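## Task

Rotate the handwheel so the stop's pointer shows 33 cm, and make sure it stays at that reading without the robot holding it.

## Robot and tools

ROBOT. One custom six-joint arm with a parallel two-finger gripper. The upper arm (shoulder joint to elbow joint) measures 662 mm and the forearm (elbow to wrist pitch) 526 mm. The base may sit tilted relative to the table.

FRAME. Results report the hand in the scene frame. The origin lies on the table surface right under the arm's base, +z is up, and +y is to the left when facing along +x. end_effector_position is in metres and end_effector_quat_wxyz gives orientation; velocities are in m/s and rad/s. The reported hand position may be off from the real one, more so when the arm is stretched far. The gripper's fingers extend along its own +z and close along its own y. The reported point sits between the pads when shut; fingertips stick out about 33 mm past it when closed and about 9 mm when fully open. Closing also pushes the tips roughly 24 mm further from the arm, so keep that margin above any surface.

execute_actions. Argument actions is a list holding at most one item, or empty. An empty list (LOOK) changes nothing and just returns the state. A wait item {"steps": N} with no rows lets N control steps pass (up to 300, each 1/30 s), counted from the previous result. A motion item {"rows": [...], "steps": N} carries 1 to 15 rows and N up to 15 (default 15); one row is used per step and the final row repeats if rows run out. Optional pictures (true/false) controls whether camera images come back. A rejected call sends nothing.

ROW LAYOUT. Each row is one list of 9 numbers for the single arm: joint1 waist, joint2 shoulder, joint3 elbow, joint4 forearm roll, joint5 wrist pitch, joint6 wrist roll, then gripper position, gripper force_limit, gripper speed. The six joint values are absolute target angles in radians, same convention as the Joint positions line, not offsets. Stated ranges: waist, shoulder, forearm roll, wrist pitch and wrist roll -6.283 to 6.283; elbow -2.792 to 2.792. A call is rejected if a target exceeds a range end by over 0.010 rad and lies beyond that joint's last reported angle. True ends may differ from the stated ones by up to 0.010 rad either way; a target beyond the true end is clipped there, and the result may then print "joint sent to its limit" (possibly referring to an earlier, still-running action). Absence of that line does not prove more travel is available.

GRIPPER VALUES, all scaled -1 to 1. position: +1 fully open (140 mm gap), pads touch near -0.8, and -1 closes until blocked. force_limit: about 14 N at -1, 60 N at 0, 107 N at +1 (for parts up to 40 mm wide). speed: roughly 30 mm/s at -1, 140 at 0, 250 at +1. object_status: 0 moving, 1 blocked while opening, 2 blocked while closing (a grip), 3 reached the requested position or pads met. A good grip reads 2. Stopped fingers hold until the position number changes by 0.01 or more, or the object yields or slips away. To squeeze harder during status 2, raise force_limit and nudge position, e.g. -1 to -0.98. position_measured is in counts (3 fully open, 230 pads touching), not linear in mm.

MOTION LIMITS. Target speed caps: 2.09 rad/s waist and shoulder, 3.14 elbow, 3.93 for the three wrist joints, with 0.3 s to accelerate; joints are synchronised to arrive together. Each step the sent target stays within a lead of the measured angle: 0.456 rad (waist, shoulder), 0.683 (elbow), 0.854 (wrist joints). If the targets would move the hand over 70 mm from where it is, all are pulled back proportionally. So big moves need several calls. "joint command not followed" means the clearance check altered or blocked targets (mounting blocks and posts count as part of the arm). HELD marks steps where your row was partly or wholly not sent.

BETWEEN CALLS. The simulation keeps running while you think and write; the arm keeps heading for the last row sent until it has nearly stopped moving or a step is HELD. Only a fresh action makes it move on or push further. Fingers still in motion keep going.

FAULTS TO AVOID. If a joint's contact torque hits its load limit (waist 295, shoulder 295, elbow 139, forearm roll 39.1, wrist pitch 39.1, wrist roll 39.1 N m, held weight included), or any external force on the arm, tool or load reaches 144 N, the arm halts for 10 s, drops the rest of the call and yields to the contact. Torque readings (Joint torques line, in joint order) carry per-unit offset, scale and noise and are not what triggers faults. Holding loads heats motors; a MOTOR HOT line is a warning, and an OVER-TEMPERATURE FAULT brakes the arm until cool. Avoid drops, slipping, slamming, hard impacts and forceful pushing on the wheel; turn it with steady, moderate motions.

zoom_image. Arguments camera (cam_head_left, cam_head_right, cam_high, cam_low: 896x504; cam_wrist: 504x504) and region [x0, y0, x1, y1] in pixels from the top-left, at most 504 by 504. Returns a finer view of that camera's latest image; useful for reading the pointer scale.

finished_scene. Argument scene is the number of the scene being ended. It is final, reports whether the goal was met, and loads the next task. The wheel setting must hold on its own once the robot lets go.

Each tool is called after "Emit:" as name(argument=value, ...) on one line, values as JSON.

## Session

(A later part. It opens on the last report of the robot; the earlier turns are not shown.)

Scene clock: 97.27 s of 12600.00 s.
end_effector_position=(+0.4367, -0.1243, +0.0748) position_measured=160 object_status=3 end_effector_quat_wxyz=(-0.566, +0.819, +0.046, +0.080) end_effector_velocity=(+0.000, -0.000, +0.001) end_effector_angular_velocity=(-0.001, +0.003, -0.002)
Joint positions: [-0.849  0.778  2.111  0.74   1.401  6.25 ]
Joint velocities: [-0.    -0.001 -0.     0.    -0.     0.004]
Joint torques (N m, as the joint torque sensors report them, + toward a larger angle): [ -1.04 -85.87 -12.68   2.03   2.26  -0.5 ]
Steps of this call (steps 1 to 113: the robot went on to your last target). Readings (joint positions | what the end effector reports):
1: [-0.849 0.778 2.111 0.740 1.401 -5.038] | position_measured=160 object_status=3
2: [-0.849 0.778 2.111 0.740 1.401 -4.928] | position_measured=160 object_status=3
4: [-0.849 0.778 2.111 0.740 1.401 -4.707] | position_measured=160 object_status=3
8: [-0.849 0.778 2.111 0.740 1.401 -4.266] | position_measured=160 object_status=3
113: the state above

15.8 of about 27 turns done. I'll run 5 more cycles plus 1.2 turns, then inspect.

Emit:
execute_actions(actions=[{"rows":[[-0.849,0.778,2.111,0.74,1.401,-6.27,-0.8,-1,1]]}], pictures=false)

Emit:
execute_actions(actions=[{"steps":113}], pictures=false)

Emit:
execute_actions(actions=[{"rows":[[-0.849,0.778,2.111,0.74,1.401,6.25,-0.25,-1,1]]}], pictures=false)

Emit:
execute_actions(actions=[{"steps":113}], pictures=false)

Emit:
execute_actions(actions=[{"rows":[[-0.849,0.778,2.111,0.74,1.401,-6.27,-0.8,-1,1]]}], pictures=false)

Emit:
execute_actions(actions=[{"steps":113}], pictures=false)

Emit:
execute_actions(actions=[{"rows":[[-0.849,0.778,2.111,0.74,1.401,6.25,-0.25,-1,1]]}], pictures=false)

Emit:
execute_actions(actions=[{"steps":113}], pictures=false)

Emit:
execute_actions(actions=[{"rows":[[-0.849,0.778,2.111,0.74,1.401,-6.27,-0.8,-1,1]]}], pictures=false)

Emit:
execute_actions(actions=[{"steps":113}], pictures=false)

Emit:
execute_actions(actions=[{"rows":[[-0.849,0.778,2.111,0.74,1.401,6.25,-0.25,-1,1]]}], pictures=false)

Emit:
execute_actions(actions=[{"steps":113}], pictures=false)

Emit:
execute_actions(actions=[{"rows":[[-0.849,0.778,2.111,0.74,1.401,-6.27,-0.8,-1,1]]}], pictures=false)

Emit:
execute_actions(actions=[{"steps":113}], pictures=false)

Emit:
execute_actions(actions=[{"rows":[[-0.849,0.778,2.111,0.74,1.401,6.25,-0.25,-1,1]]}], pictures=false)

Emit:
execute_actions(actions=[{"steps":113}], pictures=false)

Emit:
execute_actions(actions=[{"rows":[[-0.849,0.778,2.111,0.74,1.401,-6.27,-0.8,-1,1]]}], pictures=false)

Emit:
execute_actions(actions=[{"steps":113}], pictures=false)

Emit:
execute_actions(actions=[{"rows":[[-0.849,0.778,2.111,0.74,1.401,6.25,-0.25,-1,1]]}], pictures=false)

Emit:
execute_actions(actions=[{"steps":113}], pictures=false)

Emit:
execute_actions(actions=[{"rows":[[-0.849,0.778,2.111,0.74,1.401,-3.7,-0.8,-1,1]]}], pictures=false)

Emit:
execute_actions(actions=[{"steps":92}], pictures=false)

Emit:
execute_actions(actions=[{"rows":[[-0.849,0.778,2.111,0.74,1.401,4.4,-0.25,-1,1]]}], pictures=false)

Emit:
execute_actions(actions=[{"steps":75}], pictures=false)

Emit:
execute_actions(actions=[{"rows":[[-0.849,0.778,2.111,0.74,1.401,3.9,-0.8,-1,1]]}], pictures=false)

Emit:
execute_actions(actions=[{"rows":[[-0.85,0.45,2.111,0.74,1.401,3.9,-0.8,-1,1]]}], pictures=false)

Emit:
execute_actions(actions=[{"rows":[[-0.05,0.192,2.16,0,0.79,6.28,1,0,1]]}], pictures=false)

Emit:
execute_actions(actions=[{"steps":40}])

Emit:
zoom_image(camera="cam_wrist", region=[180, 100, 330, 250])

Scene clock: 113.27 s of 12600.00 s.
end_effector_position=(+0.4367, -0.1243, +0.0748) position_measured=229 object_status=3 end_effector_quat_wxyz=(-0.435, +0.666, +0.479, +0.372) end_effector_velocity=(-0.000, +0.001, +0.001) end_effector_angular_velocity=(-0.259, -3.043, +1.125)
Joint positions: [-0.849  0.778  2.111  0.74   1.401  5.115]
Joint velocities: [ 0.    -0.002  0.002  0.001 -0.001 -3.255]
Joint torques (N m, as the joint torque sensors report them, + toward a larger angle): [  0.61 -84.91 -10.41   1.25   2.23  -0.8 ]
Steps of this call (steps 1 to 30: the robot went on to your last target; steps 31 to 465: nothing new was sent; steps 466 to 480: all 15 steps of this action). Readings (joint positions | what the end effector reports):
466: [-0.849 0.778 2.111 0.740 1.401 6.250] | position_measured=160 object_status=0
467: [-0.849 0.778 2.111 0.740 1.401 6.243] | position_measured=165 object_status=0
469: [-0.849 0.778 2.111 0.740 1.401 6.187] | position_measured=192 object_status=0
473: [-0.849 0.778 2.111 0.740 1.401 5.902] | position_measured=229 object_status=0
480: the state above

Scene clock: 117.03 s of 12600.00 s.
end_effector_position=(+0.4367, -0.1243, +0.0748) position_measured=229 object_status=3 end_effector_quat_wxyz=(-0.568, +0.820, +0.026, +0.067) end_effector_velocity=(-0.000, -0.000, -0.000) end_effector_angular_velocity=(-0.003, -0.003, +0.004)
Joint positions: [-0.849  0.778  2.111  0.74   1.401 -6.27 ]
Joint velocities: [ 0.    -0.001 -0.001 -0.003 -0.001 -0.002]
Joint torques (N m, as the joint torque sensors report them, + toward a larger angle): [  0.13 -86.7  -10.23   1.41   2.17  -0.55]
Steps of this call (steps 1 to 113: the robot went on to your last target). Readings (joint positions | what the end effector reports):
1: [-0.849 0.778 2.111 0.740 1.401 5.005] | position_measured=229 object_status=3
2: [-0.849 0.778 2.111 0.740 1.401 4.895] | position_measured=229 object_status=3
4: [-0.849 0.778 2.111 0.740 1.401 4.674] | position_measured=229 object_status=3
8: [-0.849 0.778 2.111 0.740 1.401 4.233] | position_measured=229 object_status=3
113: the state above

Scene clock: 117.53 s of 12600.00 s.
end_effector_position=(+0.4367, -0.1243, +0.0748) position_measured=160 object_status=3 end_effector_quat_wxyz=(-0.517, +0.709, -0.413, -0.245) end_effector_velocity=(+0.001, -0.000, +0.000) end_effector_angular_velocity=(+0.258, +3.043, -1.128)
Joint positions: [-0.849  0.778  2.111  0.74   1.401 -5.149]
Joint velocities: [ 0.    -0.001 -0.001  0.002 -0.001  3.256]
Joint torques (N m, as the joint torque sensors report them, + toward a larger angle): [ -1.33 -84.8  -12.     1.46   1.36  -0.31]
Steps of this call (steps 1 to 15: all 15 steps of this action). Readings (joint positions | what the end effector reports):
1: [-0.849 0.778 2.111 0.740 1.401 -6.270] | position_measured=229 object_status=0
2: [-0.849 0.778 2.111 0.740 1.401 -6.264] | position_measured=225 object_status=0
4: [-0.849 0.778 2.111 0.740 1.401 -6.212] | position_measured=198 object_status=0
8: [-0.849 0.778 2.111 0.740 1.401 -5.934] | position_measured=160 object_status=0
15: the state above

Scene clock: 121.30 s of 12600.00 s.
end_effector_position=(+0.4367, -0.1243, +0.0748) position_measured=160 object_status=3 end_effector_quat_wxyz=(-0.566, +0.819, +0.046, +0.080) end_effector_velocity=(+0.000, -0.001, -0.001) end_effector_angular_velocity=(-0.001, +0.002, +0.001)
Joint positions: [-0.849  0.778  2.111  0.74   1.401  6.25 ]
Joint velocities: [-0.     0.001 -0.002 -0.002 -0.001  0.002]
Joint torques (N m, as the joint torque sensors report them, + toward a larger angle): [ -1.5  -87.05 -12.17   1.94   2.02  -0.81]
Steps of this call (steps 1 to 113: the robot went on to your last target). Readings (joint positions | what the end effector reports):
1: [-0.849 0.778 2.111 0.740 1.401 -5.038] | position_measured=160 object_status=3
2: [-0.849 0.778 2.111 0.740 1.401 -4.928] | position_measured=160 object_status=3
4: [-0.849 0.778 2.111 0.740 1.401 -4.707] | position_measured=160 object_status=3
8: [-0.849 0.778 2.111 0.740 1.401 -4.266] | position_measured=160 object_status=3
113: the state above

Scene clock: 121.80 s of 12600.00 s.
end_effector_position=(+0.4367, -0.1243, +0.0748) position_measured=229 object_status=3 end_effector_quat_wxyz=(-0.437, +0.670, +0.474, +0.369) end_effector_velocity=(+0.001, -0.001, +0.000) end_effector_angular_velocity=(-0.259, -3.046, +1.127)
Joint positions: [-0.849  0.778  2.111  0.74   1.401  5.129]
Joint velocities: [ 0.    -0.    -0.002  0.     0.001 -3.257]
Joint torques (N m, as the joint torque sensors report them, + toward a larger angle): [ -1.21 -85.54 -10.05   1.45   2.24  -0.72]
Steps of this call (steps 1 to 15: all 15 steps of this action). Readings (joint positions | what the end effector reports):
1: [-0.849 0.778 2.111 0.740 1.401 6.250] | position_measured=160 object_status=0
2: [-0.849 0.778 2.111 0.740 1.401 6.244] | position_measured=165 object_status=0
4: [-0.849 0.778 2.111 0.740 1.401 6.192] | position_measured=192 object_status=0
8: [-0.849 0.778 2.111 0.740 1.401 5.914] | position_measured=229 object_status=0
15: the state above

Scene clock: 125.57 s of 12600.00 s.
end_effector_position=(+0.4367, -0.1243, +0.0748) position_measured=229 object_status=3 end_effector_quat_wxyz=(-0.568, +0.820, +0.026, +0.067) end_effector_velocity=(+0.000, -0.000, +0.000) end_effector_angular_velocity=(+0.000, -0.004, +0.001)
Joint positions: [-0.849  0.778  2.111  0.74   1.401 -6.27 ]
Joint velocities: [-0.    -0.    -0.     0.     0.001 -0.004]
Joint torques (N m, as the joint torque sensors report them, + toward a larger angle): [ -1.45 -86.96 -10.47   1.35   2.2   -0.63]
Steps of this call (steps 1 to 113: the robot went on to your last target). Readings (joint positions | what the end effector reports):
1: [-0.849 0.778 2.111 0.740 1.401 5.018] | position_measured=229 object_status=3
2: [-0.849 0.778 2.111 0.740 1.401 4.908] | position_measured=229 object_status=3
4: [-0.849 0.778 2.111 0.740 1.401 4.687] | position_measured=229 object_status=3
8: [-0.849 0.778 2.111 0.740 1.401 4.246] | position_measured=229 object_status=3
113: the state above

Scene clock: 126.07 s of 12600.00 s.
end_effector_position=(+0.4367, -0.1243, +0.0748) position_measured=160 object_status=3 end_effector_quat_wxyz=(-0.517, +0.709, -0.413, -0.245) end_effector_velocity=(+0.000, +0.000, +0.000) end_effector_angular_velocity=(+0.260, +3.043, -1.127)
Joint positions: [-0.849  0.778  2.111  0.74   1.401 -5.149]
Joint velocities: [-0.     0.     0.     0.001  0.001  3.255]
Joint torques (N m, as the joint torque sensors report them, + toward a larger angle): [ -0.28 -85.08 -12.41   1.55   1.19  -0.15]
Steps of this call (steps 1 to 15: all 15 steps of this action). Readings (joint positions | what the end effector reports):
1: [-0.849 0.778 2.111 0.740 1.401 -6.270] | position_measured=229 object_status=0
2: [-0.849 0.778 2.111 0.740 1.401 -6.264] | position_measured=225 object_status=0
4: [-0.849 0.778 2.111 0.740 1.401 -6.212] | position_measured=198 object_status=0
8: [-0.849 0.778 2.111 0.740 1.401 -5.934] | position_measured=160 object_status=0
15: the state above

Scene clock: 129.83 s of 12600.00 s.
end_effector_position=(+0.4367, -0.1243, +0.0748) position_measured=160 object_status=3 end_effector_quat_wxyz=(-0.566, +0.819, +0.046, +0.080) end_effector_velocity=(+0.000, -0.000, -0.000) end_effector_angular_velocity=(-0.002, +0.003, -0.001)
Joint positions: [-0.849  0.778  2.111  0.74   1.401  6.25 ]
Joint velocities: [ 0.    -0.    -0.001 -0.001 -0.002  0.004]
Joint torques (N m, as the joint torque sensors report them, + toward a larger angle): [ -1.6  -86.68 -12.51   1.9    1.99  -0.61]
Steps of this call (steps 1 to 113: the robot went on to your last target). Readings (joint positions | what the end effector reports):
1: [-0.849 0.778 2.111 0.740 1.401 -5.038] | position_measured=160 object_status=3
2: [-0.849 0.778 2.111 0.740 1.401 -4.928] | position_measured=160 object_status=3
4: [-0.849 0.778 2.111 0.740 1.401 -4.707] | position_measured=160 object_status=3
8: [-0.849 0.778 2.111 0.740 1.401 -4.266] | position_measured=160 object_status=3
113: the state above

Scene clock: 130.33 s of 12600.00 s.
end_effector_position=(+0.4367, -0.1243, +0.0748) position_measured=229 object_status=3 end_effector_quat_wxyz=(-0.437, +0.670, +0.474, +0.369) end_effector_velocity=(-0.000, +0.000, -0.000) end_effector_angular_velocity=(-0.258, -3.042, +1.126)
Joint positions: [-0.849  0.778  2.111  0.74   1.401  5.129]
Joint velocities: [-0.     0.001  0.    -0.001  0.    -3.255]
Joint torques (N m, as the joint torque sensors report them, + toward a larger angle): [ -1.68 -86.01 -10.81   1.38   2.23  -0.45]
Steps of this call (steps 1 to 15: all 15 steps of this action). Readings (joint positions | what the end effector reports):
1: [-0.849 0.778 2.111 0.740 1.401 6.250] | position_measured=160 object_status=0
2: [-0.849 0.778 2.111 0.740 1.401 6.244] | position_measured=165 object_status=0
4: [-0.849 0.778 2.111 0.740 1.401 6.192] | position_measured=192 object_status=0
8: [-0.849 0.778 2.111 0.740 1.401 5.914] | position_measured=229 object_status=0
15: the state above

Scene clock: 134.10 s of 12600.00 s.
end_effector_position=(+0.4367, -0.1243, +0.0748) position_measured=229 object_status=3 end_effector_quat_wxyz=(-0.568, +0.820, +0.026, +0.067) end_effector_velocity=(+0.001, -0.000, +0.000) end_effector_angular_velocity=(+0.002, -0.003, +0.001)
Joint positions: [-0.849  0.778  2.111  0.74   1.401 -6.27 ]
Joint velocities: [ 0.     0.002 -0.001  0.001  0.002 -0.003]
Joint torques (N m, as the joint torque sensors report them, + toward a larger angle): [ -0.56 -85.57 -11.01   1.35   2.22  -0.49]
Steps of this call (steps 1 to 113: the robot went on to your last target). Readings (joint positions | what the end effector reports):
1: [-0.849 0.778 2.111 0.740 1.401 5.018] | position_measured=229 object_status=3
2: [-0.849 0.778 2.111 0.740 1.401 4.908] | position_measured=229 object_status=3
4: [-0.849 0.778 2.111 0.740 1.401 4.687] | position_measured=229 object_status=3
8: [-0.849 0.778 2.111 0.740 1.401 4.246] | position_measured=229 object_status=3
113: the state above

Scene clock: 134.60 s of 12600.00 s.
end_effector_position=(+0.4367, -0.1243, +0.0748) position_measured=160 object_status=3 end_effector_quat_wxyz=(-0.517, +0.709, -0.413, -0.245) end_effector_velocity=(+0.000, -0.000, -0.000) end_effector_angular_velocity=(+0.259, +3.045, -1.127)
Joint positions: [-0.849  0.778  2.111  0.74   1.401 -5.149]
Joint velocities: [ 0.     0.    -0.001  0.     0.     3.257]
Joint torques (N m, as the joint torque sensors report them, + toward a larger angle): [ -1.69 -86.38 -11.72   1.62   1.29  -0.32]
Steps of this call (steps 1 to 15: all 15 steps of this action). Readings (joint positions | what the end effector reports):
1: [-0.849 0.778 2.111 0.740 1.401 -6.270] | position_measured=229 object_status=0
2: [-0.849 0.778 2.111 0.740 1.401 -6.264] | position_measured=225 object_status=0
4: [-0.849 0.778 2.111 0.740 1.401 -6.212] | position_measured=198 object_status=0
8: [-0.849 0.778 2.111 0.740 1.401 -5.934] | position_measured=160 object_status=0
15: the state above

Scene clock: 138.37 s of 12600.00 s.
end_effector_position=(+0.4367, -0.1243, +0.0748) position_measured=160 object_status=3 end_effector_quat_wxyz=(-0.566, +0.819, +0.046, +0.080) end_effector_velocity=(-0.000, -0.000, +0.000) end_effector_angular_velocity=(-0.000, +0.005, -0.002)
Joint positions: [-0.849  0.778  2.111  0.74   1.401  6.25 ]
Joint velocities: [-0.    -0.001 -0.    -0.     0.     0.006]
Joint torques (N m, as the joint torque sensors report them, + toward a larger angle): [ -0.55 -86.21 -12.21   2.13   2.14  -0.77]
Steps of this call (steps 1 to 113: the robot went on to your last target). Readings (joint positions | what the end effector reports):
1: [-0.849 0.778 2.111 0.740 1.401 -5.038] | position_measured=160 object_status=3
2: [-0.849 0.778 2.111 0.740 1.401 -4.928] | position_measured=160 object_status=3
4: [-0.849 0.778 2.111 0.740 1.401 -4.707] | position_measured=160 object_status=3
8: [-0.849 0.778 2.111 0.740 1.401 -4.266] | position_measured=160 object_status=3
113: the state above

Scene clock: 138.87 s of 12600.00 s.
end_effector_position=(+0.4367, -0.1243, +0.0748) position_measured=229 object_status=3 end_effector_quat_wxyz=(-0.437, +0.670, +0.474, +0.369) end_effector_velocity=(-0.001, +0.000, -0.001) end_effector_angular_velocity=(-0.258, -3.040, +1.128)
Joint positions: [-0.849  0.778  2.111  0.74   1.401  5.129]
Joint velocities: [ 0.     0.002 -0.    -0.002 -0.    -3.253]
Joint torques (N m, as the joint torque sensors report them, + toward a larger angle): [ -0.56 -86.76 -10.61   1.25   2.39  -0.7 ]
Steps of this call (steps 1 to 15: all 15 steps of this action). Readings (joint positions | what the end effector reports):
1: [-0.849 0.778 2.111 0.740 1.401 6.250] | position_measured=160 object_status=0
2: [-0.849 0.778 2.111 0.740 1.401 6.244] | position_measured=165 object_status=0
4: [-0.849 0.778 2.111 0.740 1.401 6.192] | position_measured=192 object_status=0
8: [-0.849 0.778 2.111 0.740 1.401 5.914] | position_measured=229 object_status=0
15: the state above

Scene clock: 142.63 s of 12600.00 s.
end_effector_position=(+0.4367, -0.1243, +0.0748) position_measured=229 object_status=3 end_effector_quat_wxyz=(-0.568, +0.820, +0.026, +0.067) end_effector_velocity=(+0.000, -0.000, -0.001) end_effector_angular_velocity=(-0.001, -0.004, +0.001)
Joint positions: [-0.849  0.778  2.111  0.74   1.401 -6.27 ]
Joint velocities: [-0.     0.001 -0.     0.    -0.002 -0.004]
Joint torques (N m, as the joint torque sensors report them, + toward a larger angle): [ -0.55 -86.83 -10.82   1.44   2.28  -0.84]
Steps of this call (steps 1 to 113: the robot went on to your last target). Readings (joint positions | what the end effector reports):
1: [-0.849 0.778 2.111 0.740 1.401 5.018] | position_measured=229 object_status=3
2: [-0.849 0.778 2.111 0.740 1.401 4.908] | position_measured=229 object_status=3
4: [-0.849 0.778 2.111 0.740 1.401 4.687] | position_measured=229 object_status=3
8: [-0.849 0.778 2.111 0.740 1.401 4.246] | position_measured=229 object_status=3
113: the state above

Scene clock: 143.13 s of 12600.00 s.
end_effector_position=(+0.4367, -0.1243, +0.0748) position_measured=160 object_status=3 end_effector_quat_wxyz=(-0.517, +0.709, -0.413, -0.245) end_effector_velocity=(-0.001, -0.001, -0.000) end_effector_angular_velocity=(+0.257, +3.045, -1.123)
Joint positions: [-0.849  0.778  2.111  0.74   1.401 -5.149]
Joint velocities: [-0.    -0.    -0.001 -0.004  0.     3.257]
Joint torques (N m, as the joint torque sensors report them, + toward a larger angle): [ -1.37 -85.18 -13.04   1.48   1.34  -0.45]
Steps of this call (steps 1 to 15: all 15 steps of this action). Readings (joint positions | what the end effector reports):
1: [-0.849 0.778 2.111 0.740 1.401 -6.270] | position_measured=229 object_status=0
2: [-0.849 0.778 2.111 0.740 1.401 -6.264] | position_measured=225 object_status=0
4: [-0.849 0.778 2.111 0.740 1.401 -6.212] | position_measured=198 object_status=0
8: [-0.849 0.778 2.111 0.740 1.401 -5.934] | position_measured=160 object_status=0
15: the state above

Scene clock: 146.90 s of 12600.00 s.
end_effector_position=(+0.4367, -0.1243, +0.0748) position_measured=160 object_status=3 end_effector_quat_wxyz=(-0.566, +0.819, +0.046, +0.080) end_effector_velocity=(-0.000, +0.000, -0.001) end_effector_angular_velocity=(+0.001, +0.005, -0.001)
Joint positions: [-0.849  0.778  2.111  0.74   1.401  6.25 ]
Joint velocities: [ 0.     0.001  0.    -0.001 -0.001  0.004]
Joint torques (N m, as the joint torque sensors report them, + toward a larger angle): [ -0.96 -86.77 -12.15   1.92   1.97  -0.21]
Steps of this call (steps 1 to 113: the robot went on to your last target). Readings (joint positions | what the end effector reports):
1: [-0.849 0.778 2.111 0.740 1.401 -5.038] | position_measured=160 object_status=3
2: [-0.849 0.778 2.111 0.740 1.401 -4.928] | position_measured=160 object_status=3
4: [-0.849 0.778 2.111 0.740 1.401 -4.707] | position_measured=160 object_status=3
8: [-0.849 0.778 2.111 0.740 1.401 -4.266] | position_measured=160 object_status=3
113: the state above

Scene clock: 147.40 s of 12600.00 s.
end_effector_position=(+0.4367, -0.1243, +0.0748) position_measured=229 object_status=3 end_effector_quat_wxyz=(-0.437, +0.670, +0.474, +0.369) end_effector_velocity=(+0.000, -0.000, -0.000) end_effector_angular_velocity=(-0.258, -3.043, +1.126)
Joint positions: [-0.849  0.778  2.111  0.74   1.401  5.129]
Joint velocities: [-0.     0.001 -0.001  0.     0.    -3.255]
Joint torques (N m, as the joint torque sensors report them, + toward a larger angle): [ -1.41 -85.73 -11.09   1.46   2.21  -0.24]
Steps of this call (steps 1 to 15: all 15 steps of this action). Readings (joint positions | what the end effector reports):
1: [-0.849 0.778 2.111 0.740 1.401 6.250] | position_measured=160 object_status=0
2: [-0.849 0.778 2.111 0.740 1.401 6.244] | position_measured=165 object_status=0
4: [-0.849 0.778 2.111 0.740 1.401 6.192] | position_measured=192 object_status=0
8: [-0.849 0.778 2.111 0.740 1.401 5.914] | position_measured=229 object_status=0
15: the state above

Scene clock: 151.17 s of 12600.00 s.
end_effector_position=(+0.4367, -0.1243, +0.0748) position_measured=229 object_status=3 end_effector_quat_wxyz=(-0.568, +0.820, +0.026, +0.067) end_effector_velocity=(-0.000, +0.000, +0.000) end_effector_angular_velocity=(+0.001, -0.003, +0.001)
Joint positions: [-0.849  0.778  2.111  0.74   1.401 -6.27 ]
Joint velocities: [-0.    -0.001  0.001 -0.     0.    -0.003]
Joint torques (N m, as the joint torque sensors report them, + toward a larger angle): [  0.17 -85.39 -11.12   1.34   2.2   -0.96]
Steps of this call (steps 1 to 113: the robot went on to your last target). Readings (joint positions | what the end effector reports):
1: [-0.849 0.778 2.111 0.740 1.401 5.018] | position_measured=229 object_status=3
2: [-0.849 0.778 2.111 0.740 1.401 4.908] | position_measured=229 object_status=3
4: [-0.849 0.778 2.111 0.740 1.401 4.687] | position_measured=229 object_status=3
8: [-0.849 0.778 2.111 0.740 1.401 4.246] | position_measured=229 object_status=3
113: the state above

Scene clock: 151.67 s of 12600.00 s.
end_effector_position=(+0.4367, -0.1243, +0.0748) position_measured=160 object_status=3 end_effector_quat_wxyz=(-0.517, +0.709, -0.413, -0.245) end_effector_velocity=(+0.000, -0.001, -0.001) end_effector_angular_velocity=(+0.258, +3.043, -1.125)
Joint positions: [-0.849  0.778  2.111  0.74   1.401 -5.149]
Joint velocities: [-0.     0.001 -0.001 -0.001 -0.001  3.254]
Joint torques (N m, as the joint torque sensors report them, + toward a larger angle): [ -1.8  -85.05 -12.28   1.55   1.22  -0.59]
Steps of this call (steps 1 to 15: all 15 steps of this action). Readings (joint positions | what the end effector reports):
1: [-0.849 0.778 2.111 0.740 1.401 -6.270] | position_measured=229 object_status=0
2: [-0.849 0.778 2.111 0.740 1.401 -6.264] | position_measured=225 object_status=0
4: [-0.849 0.778 2.111 0.740 1.401 -6.212] | position_measured=198 object_status=0
8: [-0.849 0.778 2.111 0.740 1.401 -5.934] | position_measured=160 object_status=0
15: the state above

Scene clock: 155.43 s of 12600.00 s.
end_effector_position=(+0.4367, -0.1243, +0.0748) position_measured=160 object_status=3 end_effector_quat_wxyz=(-0.566, +0.819, +0.046, +0.080) end_effector_velocity=(+0.000, -0.001, -0.000) end_effector_angular_velocity=(-0.003, +0.002, -0.001)
Joint positions: [-0.849  0.778  2.111  0.74   1.401  6.25 ]
Joint velocities: [-0.    -0.001 -0.    -0.    -0.002  0.003]
Joint torques (N m, as the joint torque sensors report them, + toward a larger angle): [ -0.19 -87.11 -11.47   1.95   2.01  -0.56]
Steps of this call (steps 1 to 113: the robot went on to your last target). Readings (joint positions | what the end effector reports):
1: [-0.849 0.778 2.111 0.740 1.401 -5.038] | position_measured=160 object_status=3
2: [-0.849 0.778 2.111 0.740 1.401 -4.928] | position_measured=160 object_status=3
4: [-0.849 0.778 2.111 0.740 1.401 -4.707] | position_measured=160 object_status=3
8: [-0.849 0.778 2.111 0.740 1.401 -4.266] | position_measured=160 object_status=3
113: the state above

Scene clock: 155.93 s of 12600.00 s.
end_effector_position=(+0.4367, -0.1243, +0.0748) position_measured=229 object_status=3 end_effector_quat_wxyz=(-0.437, +0.670, +0.474, +0.369) end_effector_velocity=(-0.000, +0.000, +0.000) end_effector_angular_velocity=(-0.258, -3.042, +1.126)
Joint positions: [-0.849  0.778  2.111  0.74   1.401  5.129]
Joint velocities: [ 0.    -0.     0.    -0.     0.001 -3.254]
Joint torques (N m, as the joint torque sensors report them, + toward a larger angle): [ -1.57 -86.54 -11.02   1.28   2.38  -0.63]
Steps of this call (steps 1 to 15: all 15 steps of this action). Readings (joint positions | what the end effector reports):
1: [-0.849 0.778 2.111 0.740 1.401 6.250] | position_measured=160 object_status=0
2: [-0.849 0.778 2.111 0.740 1.401 6.244] | position_measured=165 object_status=0
4: [-0.849 0.778 2.111 0.740 1.401 6.192] | position_measured=192 object_status=0
8: [-0.849 0.778 2.111 0.740 1.401 5.914] | position_measured=229 object_status=0
15: the state above

Scene clock: 159.00 s of 12600.00 s.
end_effector_position=(+0.4367, -0.1243, +0.0748) position_measured=229 object_status=3 end_effector_quat_wxyz=(+0.224, -0.257, +0.779, +0.526) end_effector_velocity=(-0.000, +0.000, +0.000) end_effector_angular_velocity=(-0.001, -0.000, +0.001)
Joint positions: [-0.849  0.778  2.111  0.74   1.401 -3.7  ]
Joint velocities: [-0.    -0.001  0.001 -0.001 -0.001 -0.   ]
Joint torques (N m, as the joint torque sensors report them, + toward a larger angle): [  1.11 -86.63 -10.71   1.43   2.15  -0.33]
Steps of this call (steps 1 to 92: the robot went on to your last target). Readings (joint positions | what the end effector reports):
1: [-0.849 0.778 2.111 0.740 1.401 5.018] | position_measured=229 object_status=3
2: [-0.849 0.778 2.111 0.740 1.401 4.908] | position_measured=229 object_status=3
4: [-0.849 0.778 2.111 0.740 1.401 4.687] | position_measured=229 object_status=3
8: [-0.849 0.778 2.111 0.740 1.401 4.246] | position_measured=229 object_status=3
92: the state above

Scene clock: 159.50 s of 12600.00 s.
end_effector_position=(+0.4367, -0.1243, +0.0748) position_measured=160 object_status=3 end_effector_quat_wxyz=(-0.090, +0.197, +0.796, +0.565) end_effector_velocity=(+0.000, -0.001, -0.000) end_effector_angular_velocity=(+0.255, +3.043, -1.124)
Joint positions: [-0.849  0.778  2.111  0.74   1.401 -2.579]
Joint velocities: [ 0.    -0.001 -0.002 -0.002 -0.001  3.256]
Joint torques (N m, as the joint torque sensors report them, + toward a larger angle): [ -0.9  -86.56 -13.63   2.45   1.6   -0.75]
Steps of this call (steps 1 to 15: all 15 steps of this action). Readings (joint positions | what the end effector reports):
1: [-0.849 0.778 2.111 0.740 1.401 -3.700] | position_measured=229 object_status=0
2: [-0.849 0.778 2.111 0.740 1.401 -3.694] | position_measured=225 object_status=0
4: [-0.849 0.778 2.111 0.740 1.401 -3.642] | position_measured=198 object_status=0
8: [-0.849 0.778 2.111 0.740 1.401 -3.364] | position_measured=160 object_status=0
15: the state above

Scene clock: 162.00 s of 12600.00 s.
end_effector_position=(+0.4367, -0.1243, +0.0748) position_measured=160 object_status=3 end_effector_quat_wxyz=(-0.277, +0.457, +0.682, +0.500) end_effector_velocity=(-0.001, +0.001, -0.000) end_effector_angular_velocity=(+0.001, +0.002, -0.001)
Joint positions: [-0.849  0.778  2.111  0.74   1.401  4.4  ]
Joint velocities: [-0.     0.001  0.002 -0.    -0.001  0.   ]
Joint torques (N m, as the joint torque sensors report them, + toward a larger angle): [ -1.54 -85.51 -11.57   1.14   1.56  -0.39]
Steps of this call (steps 1 to 75: the robot went on to your last target). Readings (joint positions | what the end effector reports):
1: [-0.849 0.778 2.111 0.740 1.401 -2.469] | position_measured=160 object_status=3
2: [-0.849 0.778 2.111 0.740 1.401 -2.358] | position_measured=160 object_status=3
4: [-0.849 0.778 2.111 0.740 1.401 -2.138] | position_measured=160 object_status=3
8: [-0.849 0.778 2.111 0.740 1.401 -1.696] | position_measured=160 object_status=3
75: the state above

Scene clock: 162.50 s of 12600.00 s.
end_effector_position=(+0.4367, -0.1243, +0.0748) position_measured=229 object_status=3 end_effector_quat_wxyz=(-0.145, +0.274, +0.773, +0.553) end_effector_velocity=(-0.000, +0.000, -0.000) end_effector_angular_velocity=(-0.003, -0.019, +0.008)
Joint positions: [-0.849  0.778  2.111  0.74   1.401  3.901]
Joint velocities: [ 0.     0.     0.    -0.001 -0.001 -0.021]
Joint torques (N m, as the joint torque sensors report them, + toward a larger angle): [ -0.35 -84.84 -10.53   1.24   2.25  -0.78]
Steps of this call (steps 1 to 15: all 15 steps of this action). Readings (joint positions | what the end effector reports):
1: [-0.849 0.778 2.111 0.740 1.401 4.400] | position_measured=160 object_status=0
2: [-0.849 0.778 2.111 0.740 1.401 4.394] | position_measured=165 object_status=0
4: [-0.849 0.778 2.111 0.740 1.401 4.342] | position_measured=192 object_status=0
8: [-0.849 0.778 2.111 0.740 1.401 4.084] | position_measured=229 object_status=0
15: the state above

Scene clock: 163.00 s of 12600.00 s.
end_effector_position=(+0.4572, -0.1471, +0.1992) position_measured=229 object_status=3 end_effector_quat_wxyz=(-0.032, +0.231, +0.846, +0.480) end_effector_velocity=(+0.005, -0.006, +0.098) end_effector_angular_velocity=(-0.187, -0.156, +0.002)
Joint positions: [-0.85   0.461  2.111  0.74   1.401  3.9  ]
Joint velocities: [-0.001 -0.243  0.001 -0.001 -0.    -0.001]
Joint torques (N m, as the joint torque sensors report them, + toward a larger angle): [ -4.61 -37.63 -17.64   2.32   1.36  -0.55]
Steps of this call (steps 1 to 15: all 15 steps of this action). Readings (joint positions | what the end effector reports):
1: [-0.849 0.778 2.111 0.740 1.401 3.901] | position_measured=229 object_status=3
2: [-0.849 0.775 2.111 0.740 1.401 3.901] | position_measured=229 object_status=3
4: [-0.849 0.745 2.111 0.740 1.401 3.901] | position_measured=229 object_status=3
8: [-0.849 0.622 2.111 0.740 1.401 3.900] | position_measured=229 object_status=3
15: the state above

Scene clock: 163.50 s of 12600.00 s.
end_effector_position=(+0.4683, -0.1102, +0.1632) position_measured=49 object_status=0 end_effector_quat_wxyz=(-0.058, +0.295, +0.953, +0.036) end_effector_velocity=(+0.148, +0.330, +0.025) end_effector_angular_velocity=(-0.433, -0.049, -1.037)
Joint positions: [-0.327  0.222  2.154  0.092  0.871  4.897]
Joint velocities: [ 0.878 -0.095  0.018 -0.207 -0.26   2.071]
Joint torques (N m, as the joint torque sensors report them, + toward a larger angle): [-12.35 -43.5  -29.59   4.     0.12  -0.49]
Steps of this call (steps 1 to 15: all 15 steps of this action). Readings (joint positions | what the end effector reports):
1: [-0.850 0.455 2.111 0.740 1.401 3.900] | position_measured=229 object_status=0
2: [-0.847 0.449 2.111 0.734 1.396 3.907] | position_measured=225 object_status=0
4: [-0.817 0.426 2.114 0.685 1.355 3.963] | position_measured=198 object_status=0
8: [-0.665 0.330 2.130 0.442 1.152 4.248] | position_measured=144 object_status=0
15: the state above

Scene clock: 164.83 s of 12600.00 s.
end_effector_position=(+0.5022, -0.0035, +0.1732) position_measured=3 object_status=3 end_effector_quat_wxyz=(-0.006, +0.732, +0.681, -0.006) end_effector_velocity=(-0.000, +0.000, +0.000) end_effector_angular_velocity=(+0.001, -0.002, -0.003)
Joint positions: [-0.05   0.192  2.16  -0.     0.79   6.28 ]
Joint velocities: [-0.    -0.002  0.001  0.001 -0.002  0.001]
Joint torques (N m, as the joint torque sensors report them, + toward a larger angle): [  1.24 -49.04 -28.09   3.03  -0.05  -0.73]
Steps of this call (steps 1 to 40: the robot went on to your last target). Readings (joint positions | what the end effector reports):
1: [-0.298 0.220 2.154 0.086 0.863 4.969] | position_measured=36 object_status=0
2: [-0.272 0.217 2.155 0.079 0.856 5.043] | position_measured=22 object_status=0
4: [-0.223 0.212 2.156 0.062 0.842 5.206] | position_measured=3 object_status=0
8: [-0.138 0.202 2.158 0.032 0.817 5.605] | position_measured=3 object_status=0
40: the state above

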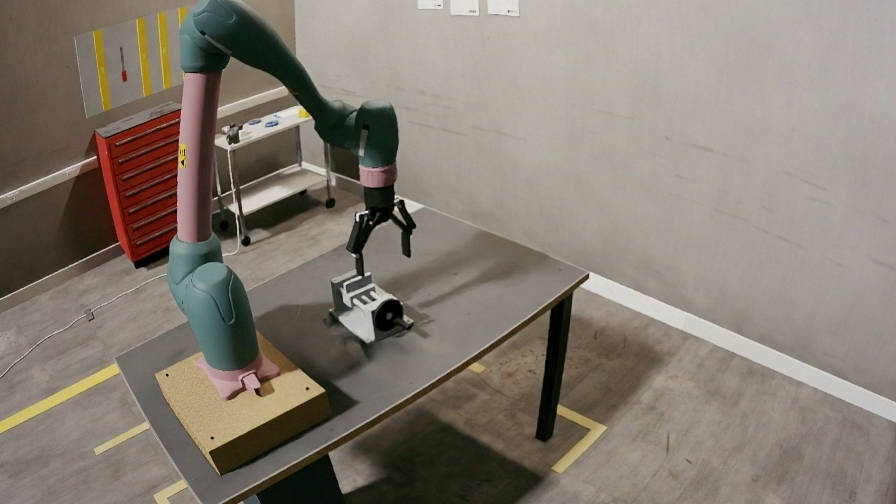

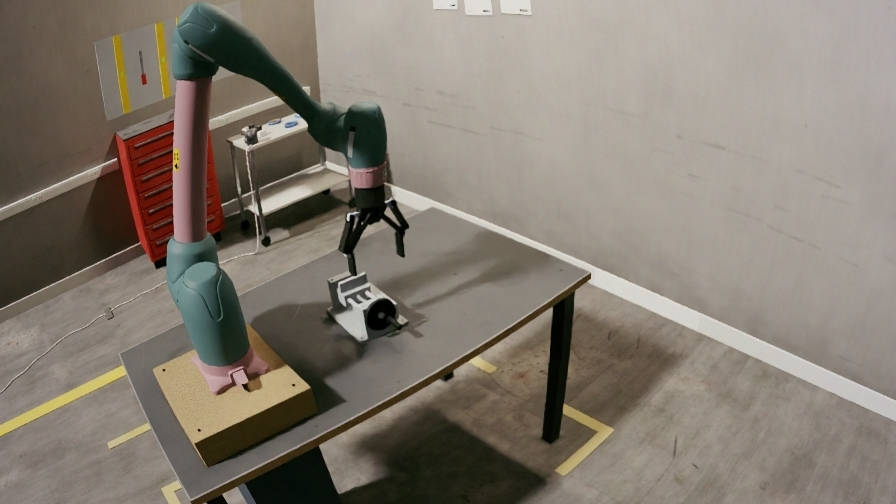

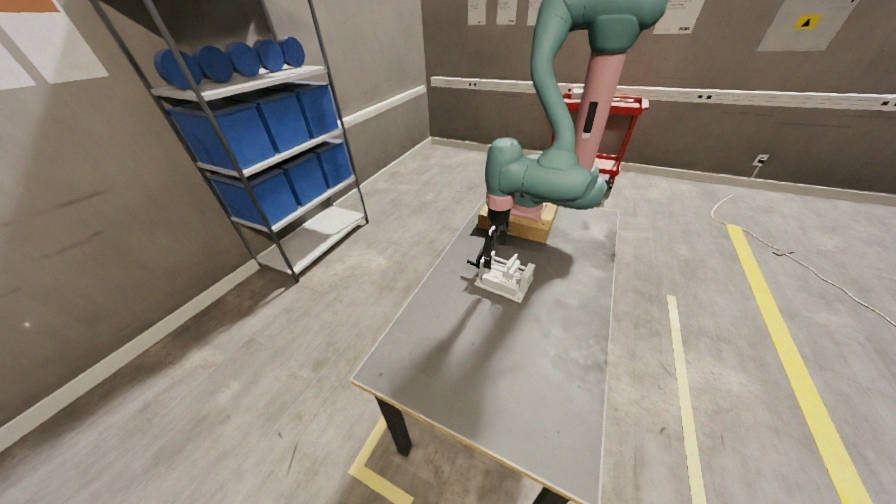

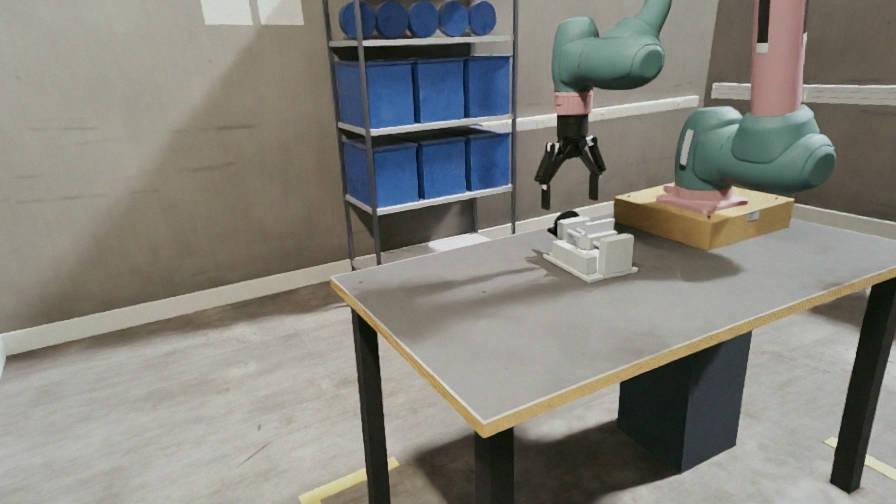

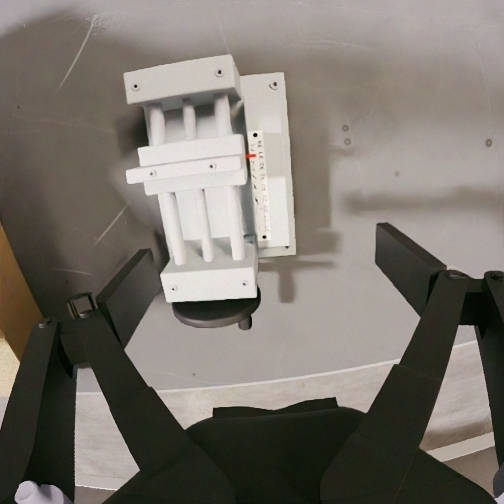

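Region (180, 100, 330, 250) of cam_wrist's 504x504 image, scaled by 3.360, with more detail than that image has.

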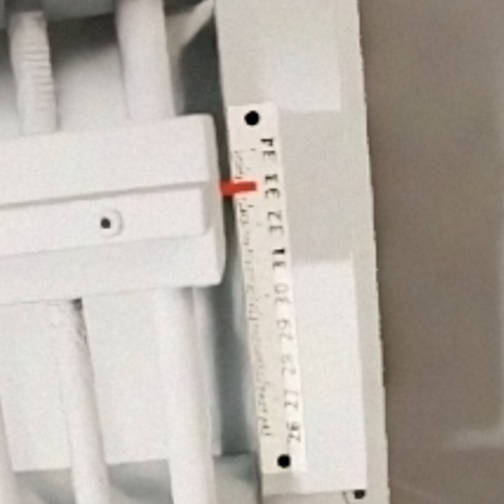

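Emit:
finished_scene(scene=2)

The scene is finished: the task was done.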